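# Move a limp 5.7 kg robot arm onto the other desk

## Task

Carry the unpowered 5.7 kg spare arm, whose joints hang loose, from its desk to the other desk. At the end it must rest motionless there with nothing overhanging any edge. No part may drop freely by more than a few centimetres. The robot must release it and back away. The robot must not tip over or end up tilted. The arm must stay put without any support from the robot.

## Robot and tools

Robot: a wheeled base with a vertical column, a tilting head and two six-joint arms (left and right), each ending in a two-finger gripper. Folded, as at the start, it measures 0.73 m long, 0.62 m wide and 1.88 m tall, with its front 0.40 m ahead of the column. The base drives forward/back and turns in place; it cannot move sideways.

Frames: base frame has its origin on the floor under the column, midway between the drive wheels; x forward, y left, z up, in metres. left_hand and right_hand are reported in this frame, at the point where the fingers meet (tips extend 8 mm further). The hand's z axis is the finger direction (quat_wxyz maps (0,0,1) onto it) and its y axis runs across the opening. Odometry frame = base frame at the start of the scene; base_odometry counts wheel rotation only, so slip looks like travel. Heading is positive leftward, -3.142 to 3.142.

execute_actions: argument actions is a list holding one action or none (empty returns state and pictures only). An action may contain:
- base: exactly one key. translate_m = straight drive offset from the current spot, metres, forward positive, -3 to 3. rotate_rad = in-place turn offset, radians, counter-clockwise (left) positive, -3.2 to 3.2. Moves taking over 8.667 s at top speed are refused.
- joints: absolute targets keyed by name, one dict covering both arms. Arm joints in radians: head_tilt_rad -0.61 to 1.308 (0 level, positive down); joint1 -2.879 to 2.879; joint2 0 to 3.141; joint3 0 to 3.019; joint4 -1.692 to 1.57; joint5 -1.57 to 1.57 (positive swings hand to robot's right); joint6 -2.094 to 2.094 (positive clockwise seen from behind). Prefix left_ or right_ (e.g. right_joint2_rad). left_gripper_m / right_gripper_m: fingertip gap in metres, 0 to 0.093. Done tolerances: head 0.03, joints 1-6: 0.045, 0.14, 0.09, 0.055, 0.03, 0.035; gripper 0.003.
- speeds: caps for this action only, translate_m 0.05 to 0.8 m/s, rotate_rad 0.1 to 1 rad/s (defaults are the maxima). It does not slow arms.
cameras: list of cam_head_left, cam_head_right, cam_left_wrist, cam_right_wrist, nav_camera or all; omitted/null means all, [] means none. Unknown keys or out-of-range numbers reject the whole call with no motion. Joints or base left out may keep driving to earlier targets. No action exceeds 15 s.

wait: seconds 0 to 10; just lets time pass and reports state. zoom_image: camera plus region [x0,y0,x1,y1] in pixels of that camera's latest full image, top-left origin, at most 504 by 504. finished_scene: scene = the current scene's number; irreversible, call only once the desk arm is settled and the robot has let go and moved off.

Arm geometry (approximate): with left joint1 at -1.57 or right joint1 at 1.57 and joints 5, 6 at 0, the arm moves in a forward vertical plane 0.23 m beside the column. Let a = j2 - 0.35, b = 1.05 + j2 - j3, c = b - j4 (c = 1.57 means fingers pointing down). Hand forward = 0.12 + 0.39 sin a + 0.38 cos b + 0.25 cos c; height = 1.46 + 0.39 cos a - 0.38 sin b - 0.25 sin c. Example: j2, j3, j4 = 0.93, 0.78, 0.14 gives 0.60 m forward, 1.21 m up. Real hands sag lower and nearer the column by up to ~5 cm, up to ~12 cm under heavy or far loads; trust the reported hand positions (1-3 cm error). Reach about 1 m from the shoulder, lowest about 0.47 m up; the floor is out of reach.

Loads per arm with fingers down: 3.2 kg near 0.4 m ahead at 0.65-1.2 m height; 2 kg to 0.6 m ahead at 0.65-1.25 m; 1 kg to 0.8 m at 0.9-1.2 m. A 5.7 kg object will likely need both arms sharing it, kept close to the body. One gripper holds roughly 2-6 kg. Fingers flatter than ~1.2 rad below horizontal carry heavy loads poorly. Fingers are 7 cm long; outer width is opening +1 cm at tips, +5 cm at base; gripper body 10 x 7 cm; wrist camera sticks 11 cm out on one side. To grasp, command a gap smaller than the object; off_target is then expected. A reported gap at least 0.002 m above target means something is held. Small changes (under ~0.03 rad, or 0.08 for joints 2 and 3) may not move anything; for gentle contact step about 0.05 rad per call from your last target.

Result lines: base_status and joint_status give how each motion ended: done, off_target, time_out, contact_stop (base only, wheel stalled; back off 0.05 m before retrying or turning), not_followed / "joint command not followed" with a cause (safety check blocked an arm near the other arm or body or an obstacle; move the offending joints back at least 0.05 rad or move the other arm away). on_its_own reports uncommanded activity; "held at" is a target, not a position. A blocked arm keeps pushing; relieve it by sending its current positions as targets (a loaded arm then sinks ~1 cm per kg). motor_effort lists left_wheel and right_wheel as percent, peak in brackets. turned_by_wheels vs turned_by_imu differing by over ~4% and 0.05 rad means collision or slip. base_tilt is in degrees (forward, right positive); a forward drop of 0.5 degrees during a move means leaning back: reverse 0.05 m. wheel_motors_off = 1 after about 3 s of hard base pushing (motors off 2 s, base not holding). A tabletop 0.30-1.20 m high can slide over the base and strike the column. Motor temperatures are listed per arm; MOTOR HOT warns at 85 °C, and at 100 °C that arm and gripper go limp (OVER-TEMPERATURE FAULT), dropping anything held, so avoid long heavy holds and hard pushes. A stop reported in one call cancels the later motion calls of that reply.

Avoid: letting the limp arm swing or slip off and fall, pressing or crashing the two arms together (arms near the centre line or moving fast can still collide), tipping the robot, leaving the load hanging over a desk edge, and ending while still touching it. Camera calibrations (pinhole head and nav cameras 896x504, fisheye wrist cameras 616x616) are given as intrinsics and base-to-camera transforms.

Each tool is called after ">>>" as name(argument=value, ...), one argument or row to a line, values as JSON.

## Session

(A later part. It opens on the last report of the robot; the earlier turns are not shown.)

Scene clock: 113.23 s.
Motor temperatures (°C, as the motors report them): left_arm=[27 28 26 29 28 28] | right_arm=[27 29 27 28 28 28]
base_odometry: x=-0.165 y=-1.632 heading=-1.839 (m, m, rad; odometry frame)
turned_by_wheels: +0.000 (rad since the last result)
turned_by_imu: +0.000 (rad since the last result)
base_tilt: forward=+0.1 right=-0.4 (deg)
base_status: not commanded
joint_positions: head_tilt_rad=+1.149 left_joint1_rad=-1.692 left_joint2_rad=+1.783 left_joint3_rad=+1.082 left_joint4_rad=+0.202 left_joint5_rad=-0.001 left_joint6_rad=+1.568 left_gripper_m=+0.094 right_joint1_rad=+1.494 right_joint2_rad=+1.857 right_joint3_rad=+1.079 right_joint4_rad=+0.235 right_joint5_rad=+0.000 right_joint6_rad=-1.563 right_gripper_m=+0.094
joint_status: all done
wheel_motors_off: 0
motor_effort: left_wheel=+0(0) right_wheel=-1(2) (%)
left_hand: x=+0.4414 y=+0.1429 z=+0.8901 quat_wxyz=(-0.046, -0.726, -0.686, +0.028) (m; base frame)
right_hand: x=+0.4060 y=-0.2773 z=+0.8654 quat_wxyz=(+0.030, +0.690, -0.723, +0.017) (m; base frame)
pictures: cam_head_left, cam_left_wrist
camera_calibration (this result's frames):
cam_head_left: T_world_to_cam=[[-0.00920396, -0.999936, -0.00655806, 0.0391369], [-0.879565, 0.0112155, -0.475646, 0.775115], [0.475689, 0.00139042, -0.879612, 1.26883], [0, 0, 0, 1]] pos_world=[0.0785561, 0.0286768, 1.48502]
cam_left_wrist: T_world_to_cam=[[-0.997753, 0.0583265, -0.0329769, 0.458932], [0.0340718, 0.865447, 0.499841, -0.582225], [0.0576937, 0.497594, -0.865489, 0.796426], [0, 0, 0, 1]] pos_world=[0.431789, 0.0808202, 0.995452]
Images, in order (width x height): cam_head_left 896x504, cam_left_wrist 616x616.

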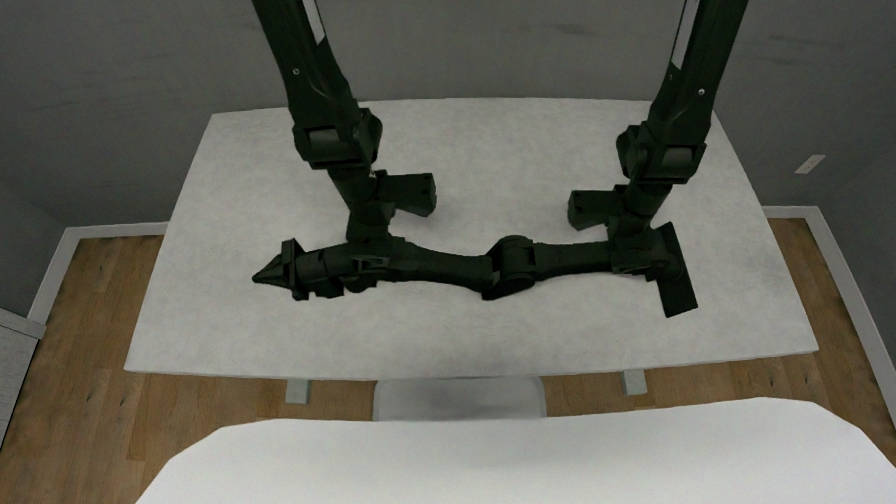

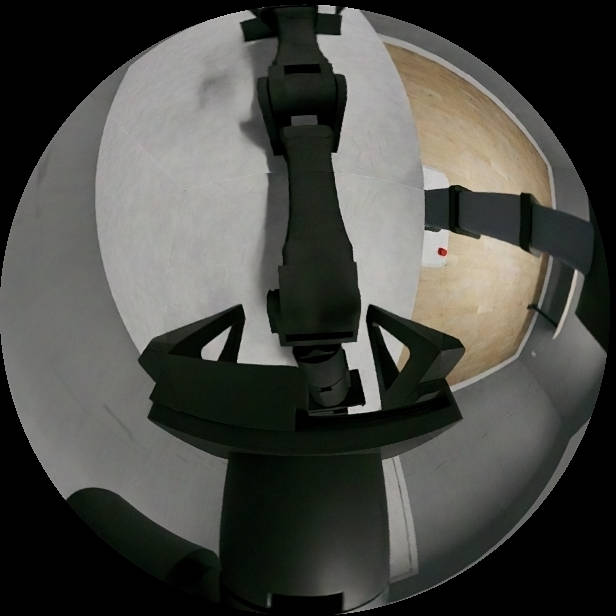

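>>> execute_actions(
  actions=[
    {"joints":{"left_joint1_rad":-1.735,"left_joint2_rad":1.85,"left_joint3_rad":1.125,"left_joint4_rad":0.205}},
  ],
  cameras=["cam_head_left","cam_left_wrist"],
)

Scene clock: 118.10 s.
Motor temperatures (°C, as the motors report them): left_arm=[27 28 26 29 28 28] | right_arm=[27 29 27 28 28 28]
base_odometry: x=-0.165 y=-1.632 heading=-1.839 (m, m, rad; odometry frame)
turned_by_wheels: +0.000 (rad since the last result)
turned_by_imu: +0.000 (rad since the last result)
base_tilt: forward=+0.0 right=-0.3 (deg)
base_status: not commanded
joint_positions: head_tilt_rad=+1.149 left_joint1_rad=-1.729 left_joint2_rad=+1.845 left_joint3_rad=+1.128 left_joint4_rad=+0.202 left_joint5_rad=-0.001 left_joint6_rad=+1.568 left_gripper_m=+0.094 right_joint1_rad=+1.494 right_joint2_rad=+1.857 right_joint3_rad=+1.079 right_joint4_rad=+0.235 right_joint5_rad=+0.000 right_joint6_rad=-1.563 right_gripper_m=+0.094
joint_status: all done
wheel_motors_off: 0
motor_effort: left_wheel=+0(0) right_wheel=-1(2) (%)
left_hand: x=+0.4321 y=+0.1156 z=+0.8707 quat_wxyz=(-0.051, -0.732, -0.678, +0.045) (m; base frame)
right_hand: x=+0.4060 y=-0.2773 z=+0.8654 quat_wxyz=(+0.030, +0.690, -0.723, +0.017) (m; base frame)
pictures: cam_head_left, cam_left_wrist
camera_calibration (this result's frames):
cam_head_left: T_world_to_cam=[[-0.00920396, -0.999936, -0.00655806, 0.0391369], [-0.879565, 0.0112155, -0.475646, 0.775115], [0.475689, 0.00139042, -0.879612, 1.26883], [0, 0, 0, 1]] pos_world=[0.0785561, 0.0286768, 1.48502]
cam_left_wrist: T_world_to_cam=[[-0.996775, 0.0779002, -0.0192586, 0.435912], [0.059615, 0.879522, 0.472109, -0.537145], [0.0537157, 0.469438, -0.88133, 0.812519], [0, 0, 0, 1]] pos_world=[0.422883, 0.0570459, 0.978083]
Images, in order (width x height): cam_head_left 896x504, cam_left_wrist 616x616.

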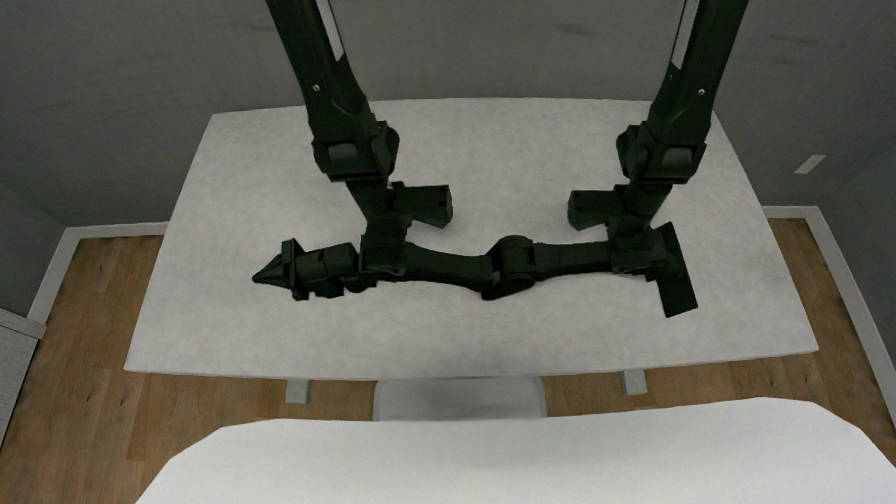

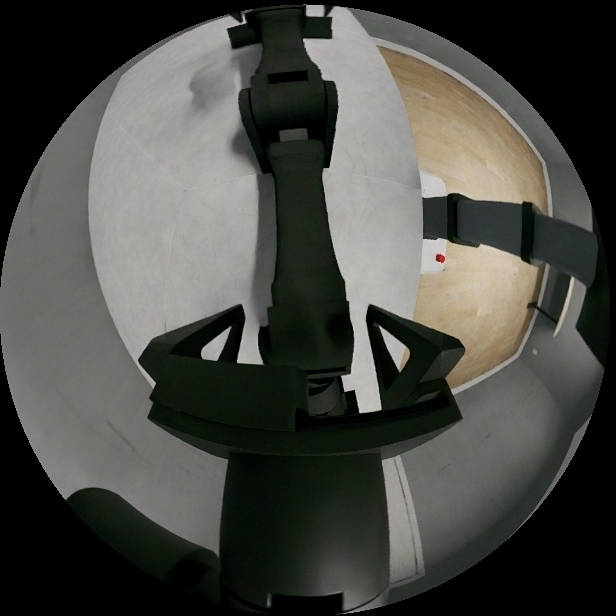

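>>> execute_actions(
  actions=[
    {"joints":{"left_joint2_rad":1.95,"left_joint3_rad":1.225,"left_joint4_rad":0.205,"right_joint2_rad":1.95,"right_joint3_rad":1.175,"right_joint4_rad":0.25}},
  ],
  cameras=["cam_head_left","cam_left_wrist","cam_right_wrist"],
)

Scene clock: 122.63 s.
Motor temperatures (°C, as the motors report them): left_arm=[27 28 26 29 28 28] | right_arm=[27 29 27 28 28 28]
base_odometry: x=-0.165 y=-1.632 heading=-1.839 (m, m, rad; odometry frame)
turned_by_wheels: +0.000 (rad since the last result)
turned_by_imu: +0.000 (rad since the last result)
base_tilt: forward=+0.1 right=-0.4 (deg)
base_status: not commanded
joint_positions: head_tilt_rad=+1.149 left_joint1_rad=-1.729 left_joint2_rad=+1.953 left_joint3_rad=+1.224 left_joint4_rad=+0.201 left_joint5_rad=-0.001 left_joint6_rad=+1.567 left_gripper_m=+0.094 right_joint1_rad=+1.494 right_joint2_rad=+1.947 right_joint3_rad=+1.181 right_joint4_rad=+0.243 right_joint5_rad=+0.000 right_joint6_rad=-1.563 right_gripper_m=+0.094
joint_status: all done
wheel_motors_off: 0
motor_effort: left_wheel=+1(1) right_wheel=+0(2) (%)
left_hand: x=+0.4249 y=+0.1107 z=+0.8305 quat_wxyz=(-0.047, -0.732, -0.678, +0.050) (m; base frame)
right_hand: x=+0.4157 y=-0.2800 z=+0.8297 quat_wxyz=(+0.023, +0.690, -0.723, +0.024) (m; base frame)
pictures: cam_head_left, cam_left_wrist, cam_right_wrist
camera_calibration (this result's frames):
cam_head_left: T_world_to_cam=[[-0.00920396, -0.999936, -0.00655806, 0.0391369], [-0.879565, 0.0112155, -0.475646, 0.775115], [0.475689, 0.00139042, -0.879612, 1.26883], [0, 0, 0, 1]] pos_world=[0.0785561, 0.0286768, 1.48502]
cam_left_wrist: T_world_to_cam=[[-0.996861, 0.0789249, -0.00630747, 0.417504], [0.0666037, 0.878974, 0.472195, -0.516305], [0.042812, 0.470293, -0.881472, 0.784431], [0, 0, 0, 1]] pos_world=[0.416998, 0.0519556, 0.937884]
cam_right_wrist: T_world_to_cam=[[0.998969, -0.0453873, 0.00118167, -0.426585], [-0.0354412, -0.763261, 0.645118, -0.733761], [-0.0283783, -0.644495, -0.764082, 0.586394], [0, 0, 0, 1]] pos_world=[0.41678, -0.201485, 0.92192]
Images, in order (width x height): cam_head_left 896x504, cam_left_wrist 616x616, cam_right_wrist 616x616.

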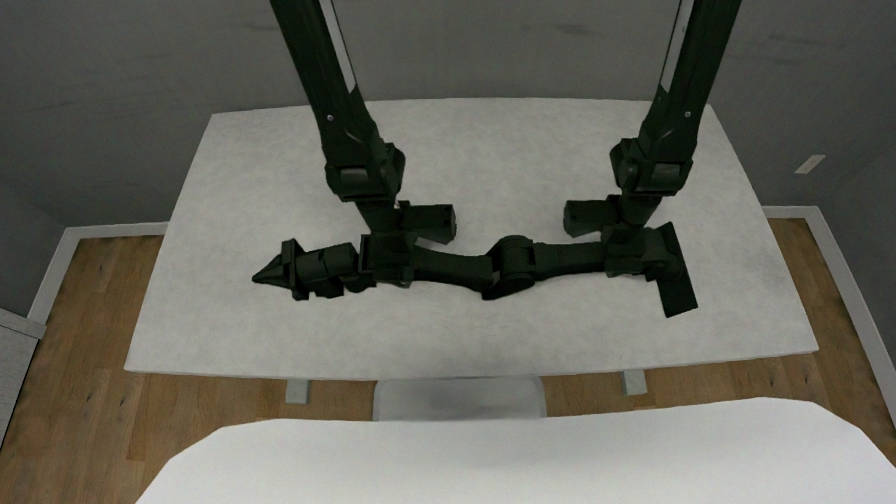

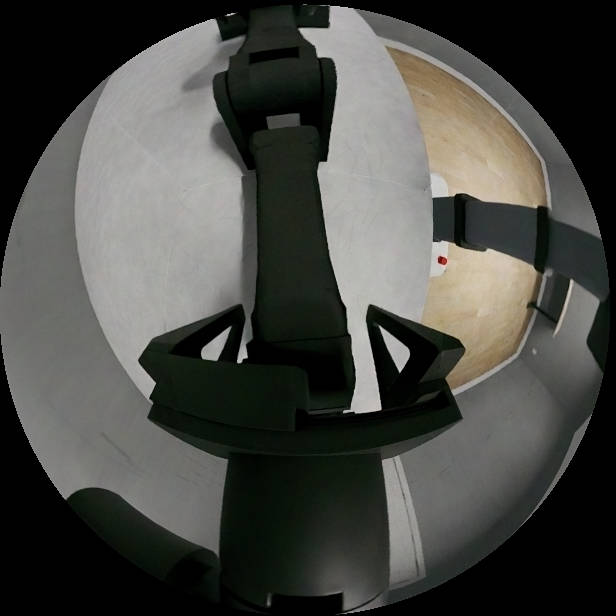

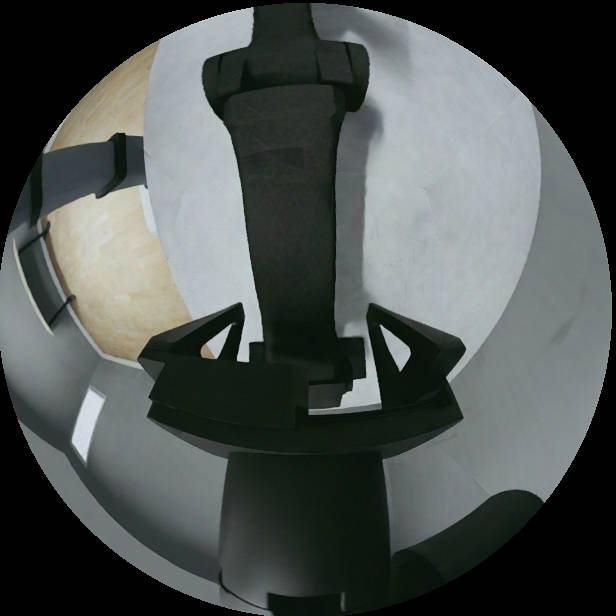

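>>> execute_actions(
  actions=[
    {"joints":{"left_joint2_rad":2.04,"left_joint3_rad":1.335,"left_joint4_rad":0.185,"right_joint2_rad":2.04,"right_joint3_rad":1.26,"right_joint4_rad":0.26}},
  ],
  cameras=["cam_head_left","cam_left_wrist","cam_right_wrist"],
)

Scene clock: 126.73 s.
Motor temperatures (°C, as the motors report them): left_arm=[27 29 26 29 28 28] | right_arm=[27 29 27 28 28 28]
base_odometry: x=-0.165 y=-1.632 heading=-1.839 (m, m, rad; odometry frame)
turned_by_wheels: +0.000 (rad since the last result)
turned_by_imu: +0.000 (rad since the last result)
base_tilt: forward=+0.1 right=-0.3 (deg)
base_status: not commanded
joint_positions: head_tilt_rad=+1.149 left_joint1_rad=-1.732 left_joint2_rad=+2.026 left_joint3_rad=+1.328 left_joint4_rad=+0.192 left_joint5_rad=+0.001 left_joint6_rad=+1.563 left_gripper_m=+0.094 right_joint1_rad=+1.494 right_joint2_rad=+2.040 right_joint3_rad=+1.265 right_joint4_rad=+0.252 right_joint5_rad=+0.000 right_joint6_rad=-1.563 right_gripper_m=+0.094
joint_status: all done
wheel_motors_off: 0
motor_effort: left_wheel=+1(1) right_wheel=-1(2) (%)
left_hand: x=+0.4391 y=+0.1028 z=+0.8008 quat_wxyz=(-0.056, -0.730, -0.679, +0.044) (m; base frame)
right_hand: x=+0.4093 y=-0.2821 z=+0.7950 quat_wxyz=(+0.023, +0.690, -0.723, +0.024) (m; base frame)
pictures: cam_head_left, cam_left_wrist, cam_right_wrist
camera_calibration (this result's frames):
cam_head_left: T_world_to_cam=[[-0.00920396, -0.999936, -0.00655806, 0.0391369], [-0.879565, 0.0112155, -0.475646, 0.775115], [0.475689, 0.00139042, -0.879612, 1.26883], [0, 0, 0, 1]] pos_world=[0.0785561, 0.0286768, 1.48502]
cam_left_wrist: T_world_to_cam=[[-0.996914, 0.0736643, -0.0271351, 0.449357], [0.0524309, 0.882042, 0.468245, -0.487262], [0.0584273, 0.465377, -0.883182, 0.756352], [0, 0, 0, 1]] pos_world=[0.429326, 0.0446944, 0.908348]
cam_right_wrist: T_world_to_cam=[[0.998968, -0.0454126, 0.000801038, -0.419928], [-0.0352151, -0.763269, 0.64512, -0.713252], [-0.0286852, -0.644483, -0.764081, 0.558471], [0, 0, 0, 1]] pos_world=[0.410397, -0.203549, 0.887186]
Images, in order (width x height): cam_head_left 896x504, cam_left_wrist 616x616, cam_right_wrist 616x616.

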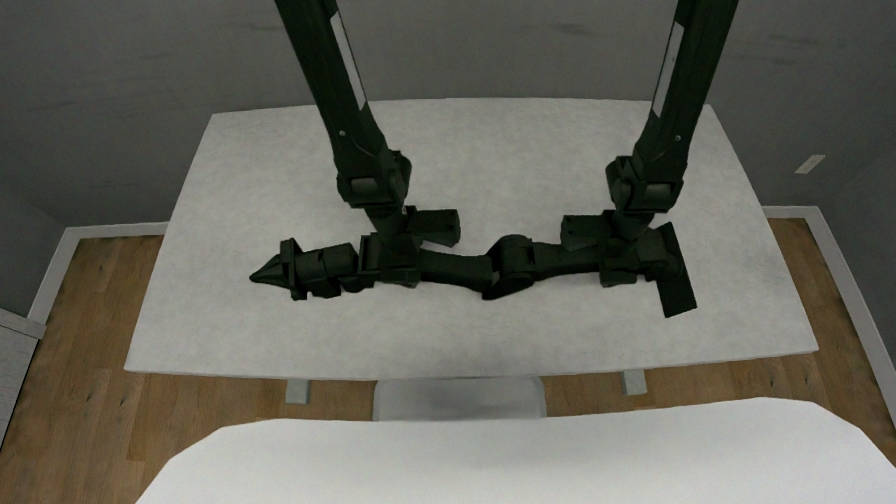

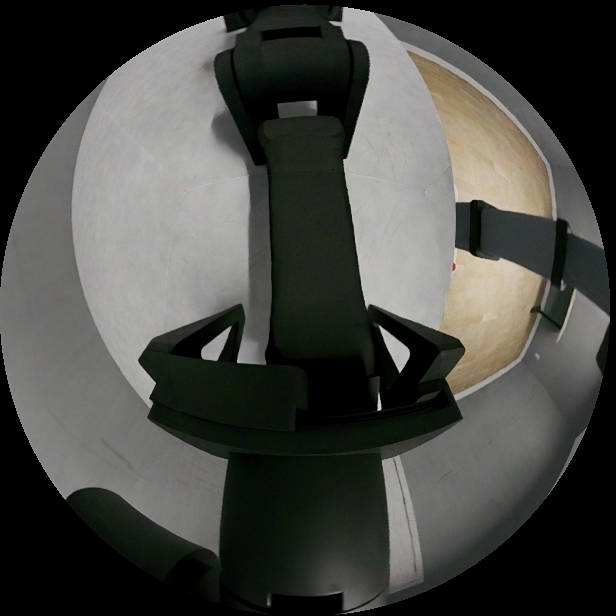

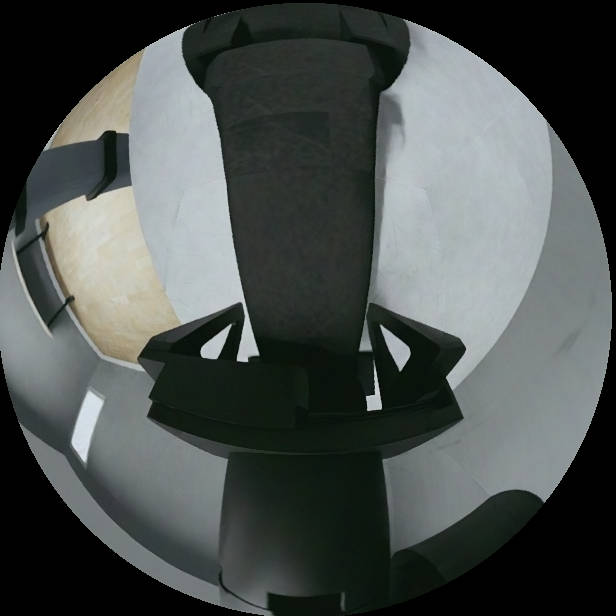

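>>> execute_actions(
  actions=[
    {"joints":{"left_gripper_m":0.0,"right_gripper_m":0.0}},
  ],
  cameras=["cam_head_left","cam_left_wrist","cam_right_wrist"],
)

Scene clock: 131.07 s.
Motor temperatures (°C, as the motors report them): left_arm=[27 29 26 29 28 28] | right_arm=[27 29 27 28 28 28]
base_odometry: x=-0.165 y=-1.632 heading=-1.839 (m, m, rad; odometry frame)
turned_by_wheels: +0.000 (rad since the last result)
turned_by_imu: +0.000 (rad since the last result)
base_tilt: forward=+0.1 right=-0.4 (deg)
base_status: not commanded
joint_positions: head_tilt_rad=+1.149 left_joint1_rad=-1.732 left_joint2_rad=+2.033 left_joint3_rad=+1.324 left_joint4_rad=+0.187 left_joint5_rad=+0.001 left_joint6_rad=+1.562 left_gripper_m=+0.063 right_joint1_rad=+1.494 right_joint2_rad=+2.040 right_joint3_rad=+1.268 right_joint4_rad=+0.252 right_joint5_rad=+0.001 right_joint6_rad=-1.577 right_gripper_m=+0.053
joint_status: left_gripper_m off_target (ended at +0.063, target +0.000); right_gripper_m off_target (ended at +0.053, target +0.000)
wheel_motors_off: 0
motor_effort: left_wheel=+1(2) right_wheel=-2(2) (%)
left_hand: x=+0.4313 y=+0.1031 z=+0.7990 quat_wxyz=(-0.050, -0.730, -0.679, +0.049) (m; base frame)
right_hand: x=+0.4114 y=-0.2824 z=+0.7947 quat_wxyz=(+0.023, +0.695, -0.718, +0.025) (m; base frame)
pictures: cam_head_left, cam_left_wrist, cam_right_wrist
camera_calibration (this result's frames):
cam_head_left: T_world_to_cam=[[-0.00920434, -0.999936, -0.00655753, 0.0391361], [-0.879593, 0.0112155, -0.475595, 0.775038], [0.475638, 0.00139042, -0.87964, 1.26888], [0, 0, 0, 1]] pos_world=[0.0785529, 0.0286768, 1.48501]
cam_left_wrist: T_world_to_cam=[[-0.997137, 0.0746202, -0.0122435, 0.429608], [0.0602269, 0.881609, 0.468122, -0.489492], [0.0457253, 0.466044, -0.883579, 0.760778], [0, 0, 0, 1]] pos_world=[0.423072, 0.0449268, 0.90661]
cam_right_wrist: T_world_to_cam=[[0.999498, -0.0314686, 0.00368669, -0.42057], [-0.0264012, -0.762863, 0.646021, -0.717456], [-0.017517, -0.645794, -0.76331, 0.552556], [0, 0, 0, 1]] pos_world=[0.411097, -0.203718, 0.886814]
Images, in order (width x height): cam_head_left 896x504, cam_left_wrist 616x616, cam_right_wrist 616x616.

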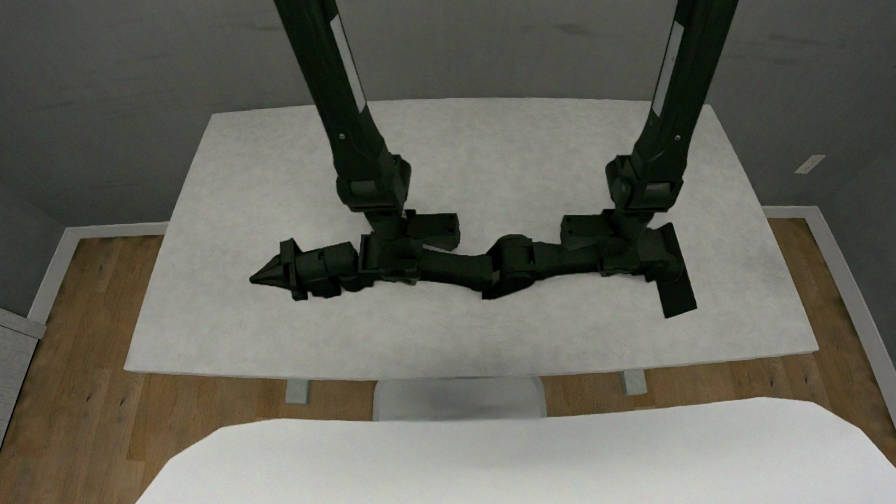

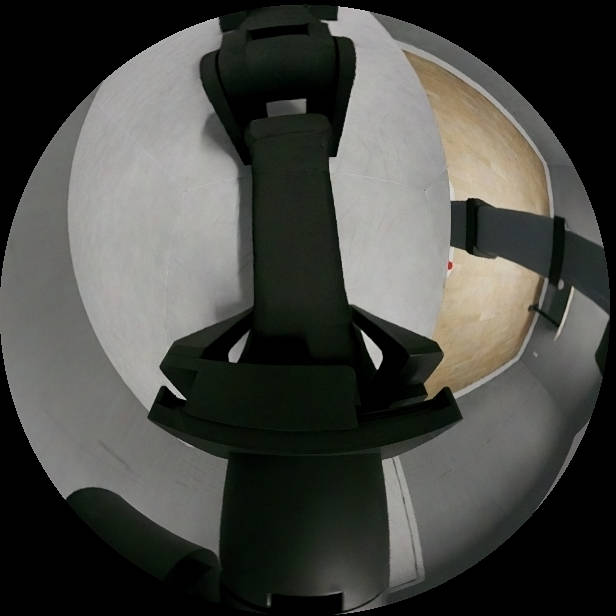

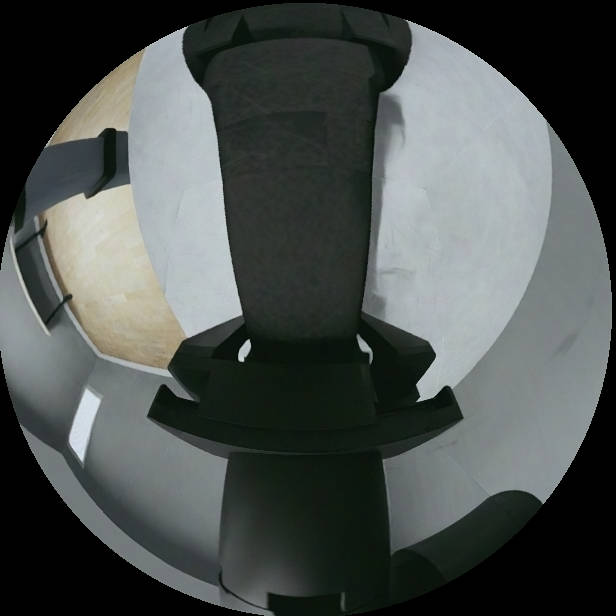

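>>> execute_actions(
  actions=[
    {"joints":{"left_joint2_rad":1.90,"left_joint3_rad":1.19,"left_joint4_rad":0.19,"right_joint2_rad":1.90,"right_joint3_rad":1.15,"right_joint4_rad":0.23}},
  ],
  cameras=["cam_head_left","cam_left_wrist","cam_right_wrist"],
)

Scene clock: 134.60 s.
Motor temperatures (°C, as the motors report them): left_arm=[27 29 26 29 28 28] | right_arm=[27 29 27 28 28 28]
base_odometry: x=-0.165 y=-1.632 heading=-1.839 (m, m, rad; odometry frame)
turned_by_wheels: +0.000 (rad since the last result)
turned_by_imu: +0.000 (rad since the last result)
base_tilt: forward=+0.1 right=-0.4 (deg)
base_status: not commanded
joint_positions: head_tilt_rad=+1.149 left_joint1_rad=-1.720 left_joint2_rad=+1.962 left_joint3_rad=+1.207 left_joint4_rad=+0.191 left_joint5_rad=-0.016 left_joint6_rad=+1.560 left_gripper_m=+0.063 right_joint1_rad=+1.514 right_joint2_rad=+2.006 right_joint3_rad=+1.197 right_joint4_rad=+0.243 right_joint5_rad=-0.014 right_joint6_rad=-1.570 right_gripper_m=+0.053
joint_status: all done
wheel_motors_off: 0
motor_effort: left_wheel=+1(1) right_wheel=-2(2) (%)
left_hand: x=+0.4063 y=+0.1214 z=+0.8279 quat_wxyz=(-0.024, -0.729, -0.682, +0.054) (m; base frame)
right_hand: x=+0.3882 y=-0.2636 z=+0.8106 quat_wxyz=(+0.027, +0.696, -0.718, -0.003) (m; base frame)
pictures: cam_head_left, cam_left_wrist, cam_right_wrist
camera_calibration (this result's frames):
cam_head_left: T_world_to_cam=[[-0.00920434, -0.999936, -0.00655753, 0.0391361], [-0.879593, 0.0112155, -0.475595, 0.775038], [0.475638, 0.00139042, -0.87964, 1.26888], [0, 0, 0, 1]] pos_world=[0.0785529, 0.0286768, 1.48501]
cam_left_wrist: T_world_to_cam=[[-0.996869, 0.0722408, 0.0321575, 0.367147], [0.0786939, 0.866455, 0.493014, -0.543944], [0.00775273, 0.494001, -0.869427, 0.77931], [0, 0, 0, 1]] pos_world=[0.40276, 0.0597996, 0.933919]
cam_right_wrist: T_world_to_cam=[[0.998579, -0.0311156, -0.0432644, -0.358356], [0.00244042, -0.784292, 0.620388, -0.710104], [-0.0532356, -0.619612, -0.783101, 0.613268], [0, 0, 0, 1]] pos_world=[0.392227, -0.188091, 0.905286]
Images, in order (width x height): cam_head_left 896x504, cam_left_wrist 616x616, cam_right_wrist 616x616.

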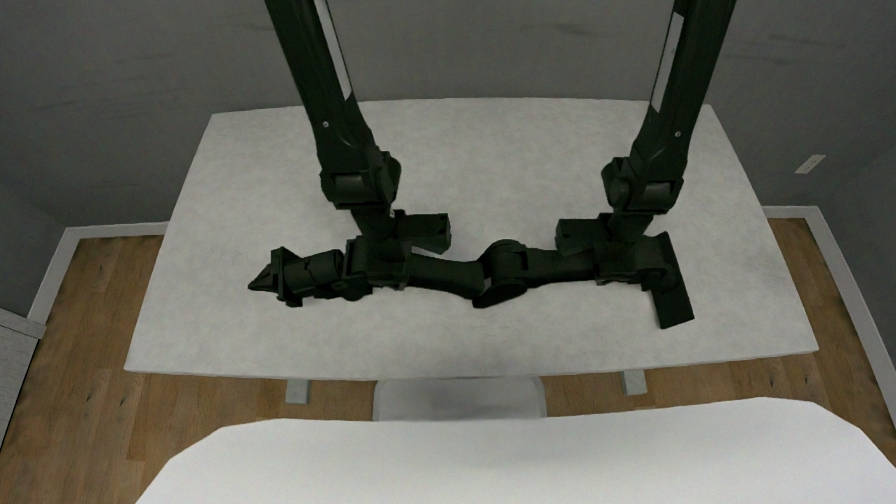

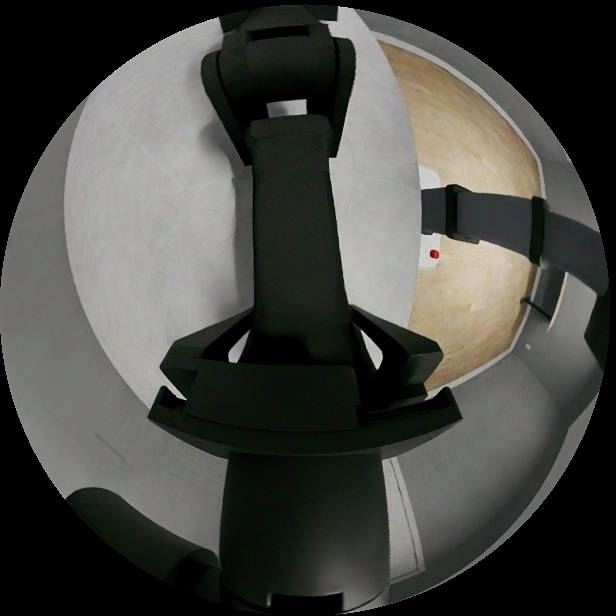

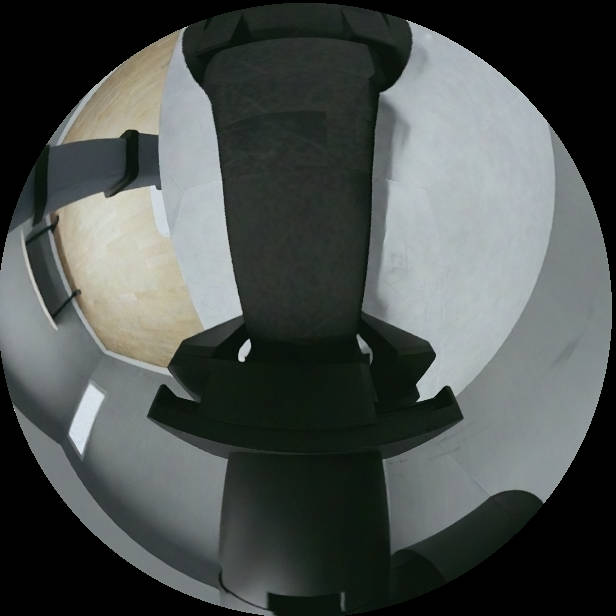

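>>> execute_actions(
  actions=[
    {"joints":{"left_joint2_rad":1.80,"left_joint3_rad":1.12,"left_joint4_rad":0.17,"right_joint2_rad":1.76,"right_joint3_rad":1.07,"right_joint4_rad":0.19}},
  ],
  cameras=["cam_head_left","cam_left_wrist","cam_right_wrist"],
)

Scene clock: 140.67 s.
Motor temperatures (°C, as the motors report them): left_arm=[27 29 26 29 29 28] | right_arm=[27 31 28 28 28 28]
base_odometry: x=-0.165 y=-1.632 heading=-1.839 (m, m, rad; odometry frame)
turned_by_wheels: +0.000 (rad since the last result)
turned_by_imu: +0.000 (rad since the last result)
base_tilt: forward=+0.2 right=-0.4 (deg)
base_status: not commanded
joint_positions: head_tilt_rad=+1.149 left_joint1_rad=-1.719 left_joint2_rad=+1.854 left_joint3_rad=+1.135 left_joint4_rad=+0.176 left_joint5_rad=+0.002 left_joint6_rad=+1.557 left_gripper_m=+0.063 right_joint1_rad=+1.515 right_joint2_rad=+1.862 right_joint3_rad=+1.105 right_joint4_rad=+0.196 right_joint5_rad=-0.009 right_joint6_rad=-1.580 right_gripper_m=+0.053
joint_status: all done
wheel_motors_off: 0
motor_effort: left_wheel=+1(2) right_wheel=-2(3) (%)
left_hand: x=+0.4245 y=+0.1224 z=+0.8664 quat_wxyz=(-0.038, -0.727, -0.684, +0.053) (m; base frame)
right_hand: x=+0.4104 y=-0.2622 z=+0.8609 quat_wxyz=(+0.027, +0.700, -0.714, +0.001) (m; base frame)
pictures: cam_head_left, cam_left_wrist, cam_right_wrist
camera_calibration (this result's frames):
cam_head_left: T_world_to_cam=[[-0.00920434, -0.999936, -0.00655753, 0.0391361], [-0.879593, 0.0112155, -0.475595, 0.775038], [0.475638, 0.00139042, -0.87964, 1.26888], [0, 0, 0, 1]] pos_world=[0.0785529, 0.0286768, 1.48501]
cam_left_wrist: T_world_to_cam=[[-0.997766, 0.0657274, 0.0119773, 0.402571], [0.0634535, 0.876181, 0.477786, -0.546749], [0.0209094, 0.477479, -0.878394, 0.81638], [0, 0, 0, 1]] pos_world=[0.419295, 0.0627871, 0.973511]
cam_right_wrist: T_world_to_cam=[[0.999119, -0.0200966, -0.0368379, -0.381209], [0.00728496, -0.781467, 0.623905, -0.744491], [-0.041326, -0.623623, -0.780632, 0.646651], [0, 0, 0, 1]] pos_world=[0.41302, -0.186189, 0.955245]
Images, in order (width x height): cam_head_left 896x504, cam_left_wrist 616x616, cam_right_wrist 616x616.

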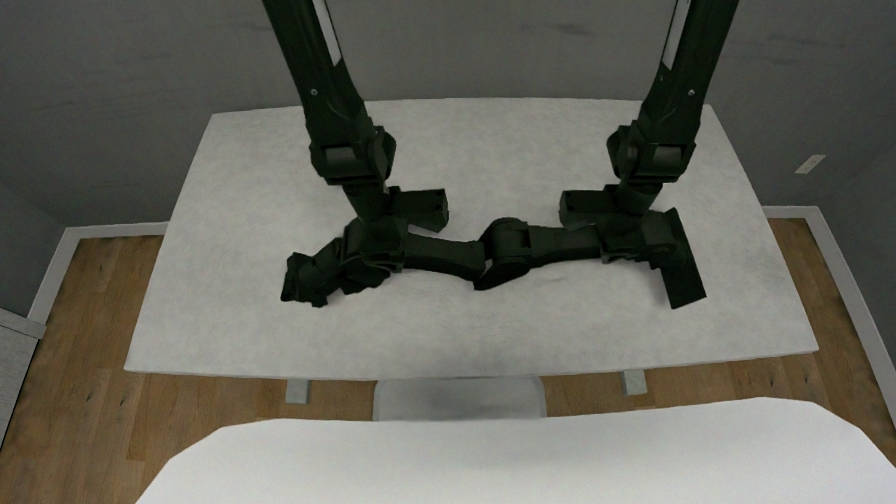

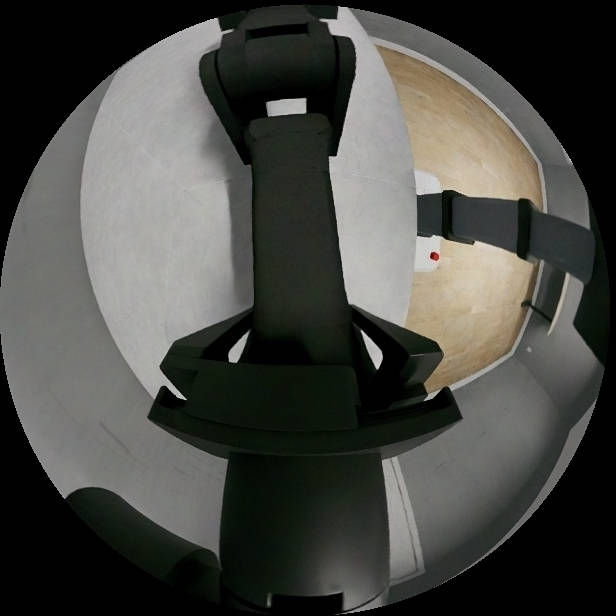

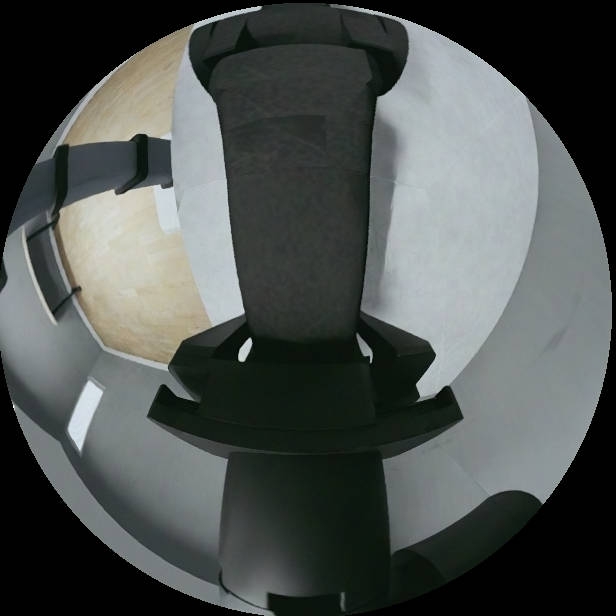

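>>> execute_actions(
  actions=[
    {"joints":{"left_joint2_rad":1.66,"left_joint3_rad":1.02,"left_joint4_rad":0.13,"right_joint2_rad":1.61,"right_joint3_rad":0.97,"right_joint4_rad":0.14}},
  ],
  cameras=["cam_head_left","cam_head_right"],
)

>>> execute_actions(
  actions=[
    {"joints":{"left_joint2_rad":1.52,"left_joint3_rad":0.92,"left_joint4_rad":0.09,"right_joint2_rad":1.47,"right_joint3_rad":0.87,"right_joint4_rad":0.10}},
  ],
  cameras=["cam_head_left","cam_head_right","nav_camera"],
)

Scene clock: 145.07 s.
Motor temperatures (°C, as the motors report them): left_arm=[27 30 26 29 29 28] | right_arm=[27 32 28 28 28 28]
base_odometry: x=-0.165 y=-1.632 heading=-1.839 (m, m, rad; odometry frame)
turned_by_wheels: +0.000 (rad since the last result)
turned_by_imu: +0.000 (rad since the last result)
base_tilt: forward=+0.1 right=-0.3 (deg)
base_status: not commanded
joint_positions: head_tilt_rad=+1.149 left_joint1_rad=-1.718 left_joint2_rad=+1.745 left_joint3_rad=+1.046 left_joint4_rad=+0.142 left_joint5_rad=+0.010 left_joint6_rad=+1.559 left_gripper_m=+0.063 right_joint1_rad=+1.517 right_joint2_rad=+1.718 right_joint3_rad=+0.995 right_joint4_rad=+0.146 right_joint5_rad=-0.014 right_joint6_rad=-1.585 right_gripper_m=+0.053
joint_status: all done
wheel_motors_off: 0
motor_effort: left_wheel=+1(1) right_wheel=-1(2) (%)
left_hand: x=+0.4242 y=+0.1267 z=+0.9067 quat_wxyz=(-0.036, -0.728, -0.682, +0.060) (m; base frame)
right_hand: x=+0.4118 y=-0.2571 z=+0.9131 quat_wxyz=(+0.030, +0.702, -0.712, -0.008) (m; base frame)
pictures: cam_head_left, cam_head_right
camera_calibration (this result's frames):
cam_head_left: T_world_to_cam=[[-0.00920434, -0.999936, -0.00655753, 0.0391361], [-0.879593, 0.0112155, -0.475595, 0.775038], [0.475638, 0.00139042, -0.87964, 1.26888], [0, 0, 0, 1]] pos_world=[0.0785529, 0.0286768, 1.48501]
cam_head_right: T_world_to_cam=[[-0.0187018, -0.999825, -0.000590171, -0.0388254], [-0.875284, 0.0166576, -0.483322, 0.78123], [0.483247, -0.00852243, -0.875443, 1.25708], [0, 0, 0, 1]] pos_world=[0.075594, -0.0411187, 1.47806]
Images, in order (width x height): cam_head_left 896x504, cam_head_right 896x504.

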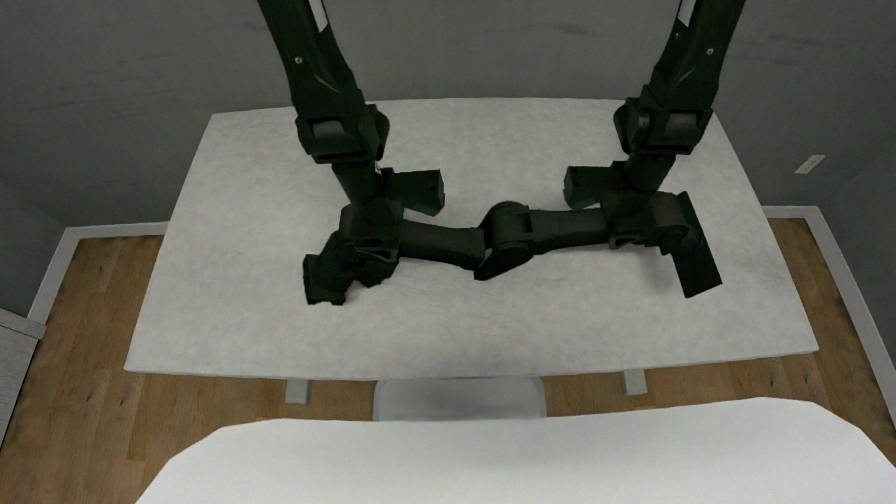

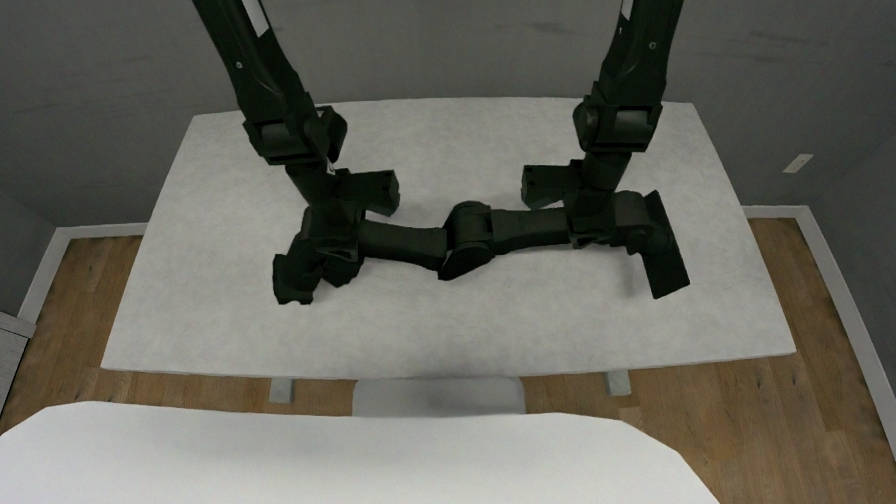

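Scene clock: 146.13 s.
Motor temperatures (°C, as the motors report them): left_arm=[27 30 26 29 29 28] | right_arm=[27 32 28 28 28 28]
base_odometry: x=-0.165 y=-1.632 heading=-1.839 (m, m, rad; odometry frame)
turned_by_wheels: +0.000 (rad since the last result)
turned_by_imu: +0.000 (rad since the last result)
base_tilt: forward=+0.2 right=-0.4 (deg)
base_status: not commanded
joint_positions: head_tilt_rad=+1.149 left_joint1_rad=-1.722 left_joint2_rad=+1.619 left_joint3_rad=+0.950 left_joint4_rad=+0.110 left_joint5_rad=+0.013 left_joint6_rad=+1.562 left_gripper_m=+0.063 right_joint1_rad=+1.520 right_joint2_rad=+1.570 right_joint3_rad=+0.887 right_joint4_rad=+0.104 right_joint5_rad=-0.012 right_joint6_rad=-1.584 right_gripper_m=+0.053
joint_status: all done
wheel_motors_off: 0
motor_effort: left_wheel=+0(1) right_wheel=-1(2) (%)
left_hand: x=+0.4240 y=+0.1296 z=+0.9518 quat_wxyz=(-0.038, -0.729, -0.680, +0.063) (m; base frame)
right_hand: x=+0.4115 y=-0.2534 z=+0.9651 quat_wxyz=(+0.030, +0.702, -0.712, -0.008) (m; base frame)
pictures: cam_head_left, cam_head_right, nav_camera
camera_calibration (this result's frames):
cam_head_left: T_world_to_cam=[[-0.00920434, -0.999936, -0.00655753, 0.0391361], [-0.879593, 0.0112155, -0.475595, 0.775038], [0.475638, 0.00139042, -0.87964, 1.26888], [0, 0, 0, 1]] pos_world=[0.0785529, 0.0286768, 1.48501]
cam_head_right: T_world_to_cam=[[-0.0187018, -0.999825, -0.000590174, -0.0388254], [-0.875284, 0.0166576, -0.483322, 0.781231], [0.483247, -0.00852243, -0.875443, 1.25708], [0, 0, 0, 1]] pos_world=[0.075594, -0.0411187, 1.47806]
Images, in order (width x height): cam_head_left 896x504, cam_head_right 896x504, nav_camera 896x504.

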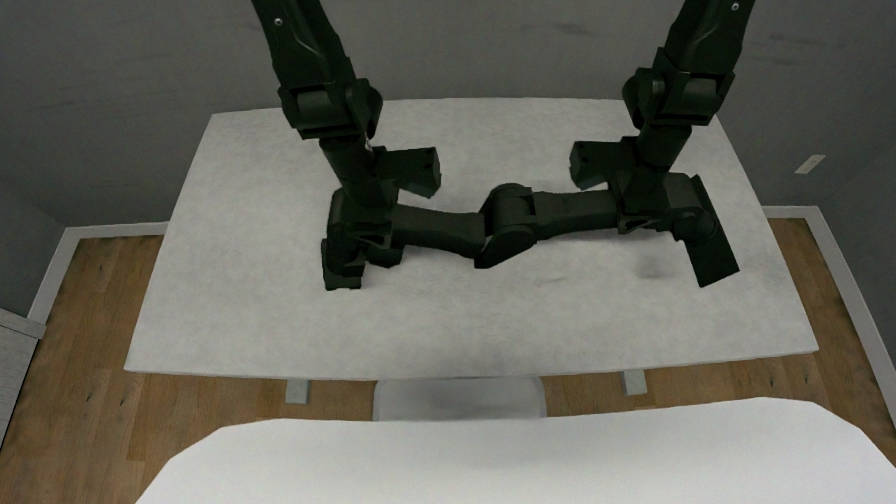

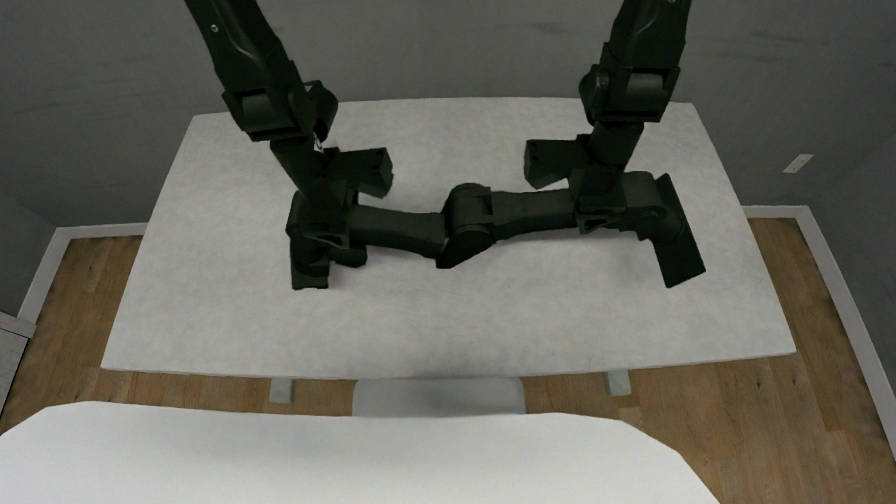

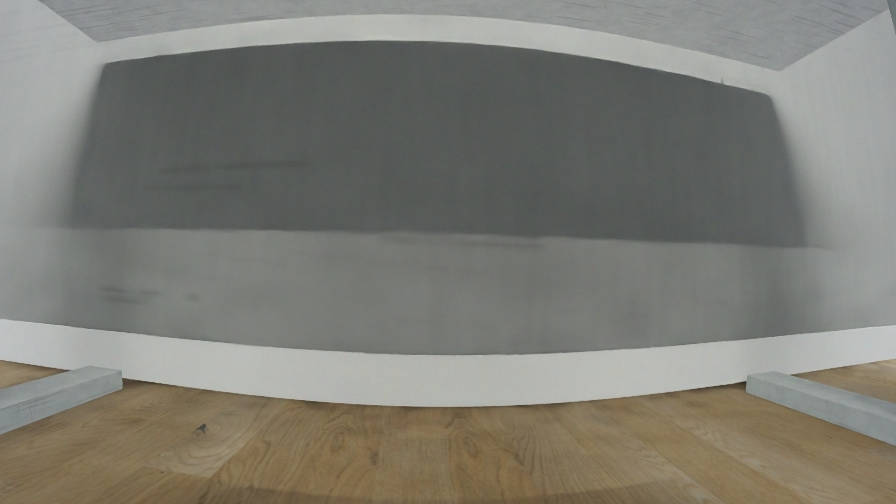

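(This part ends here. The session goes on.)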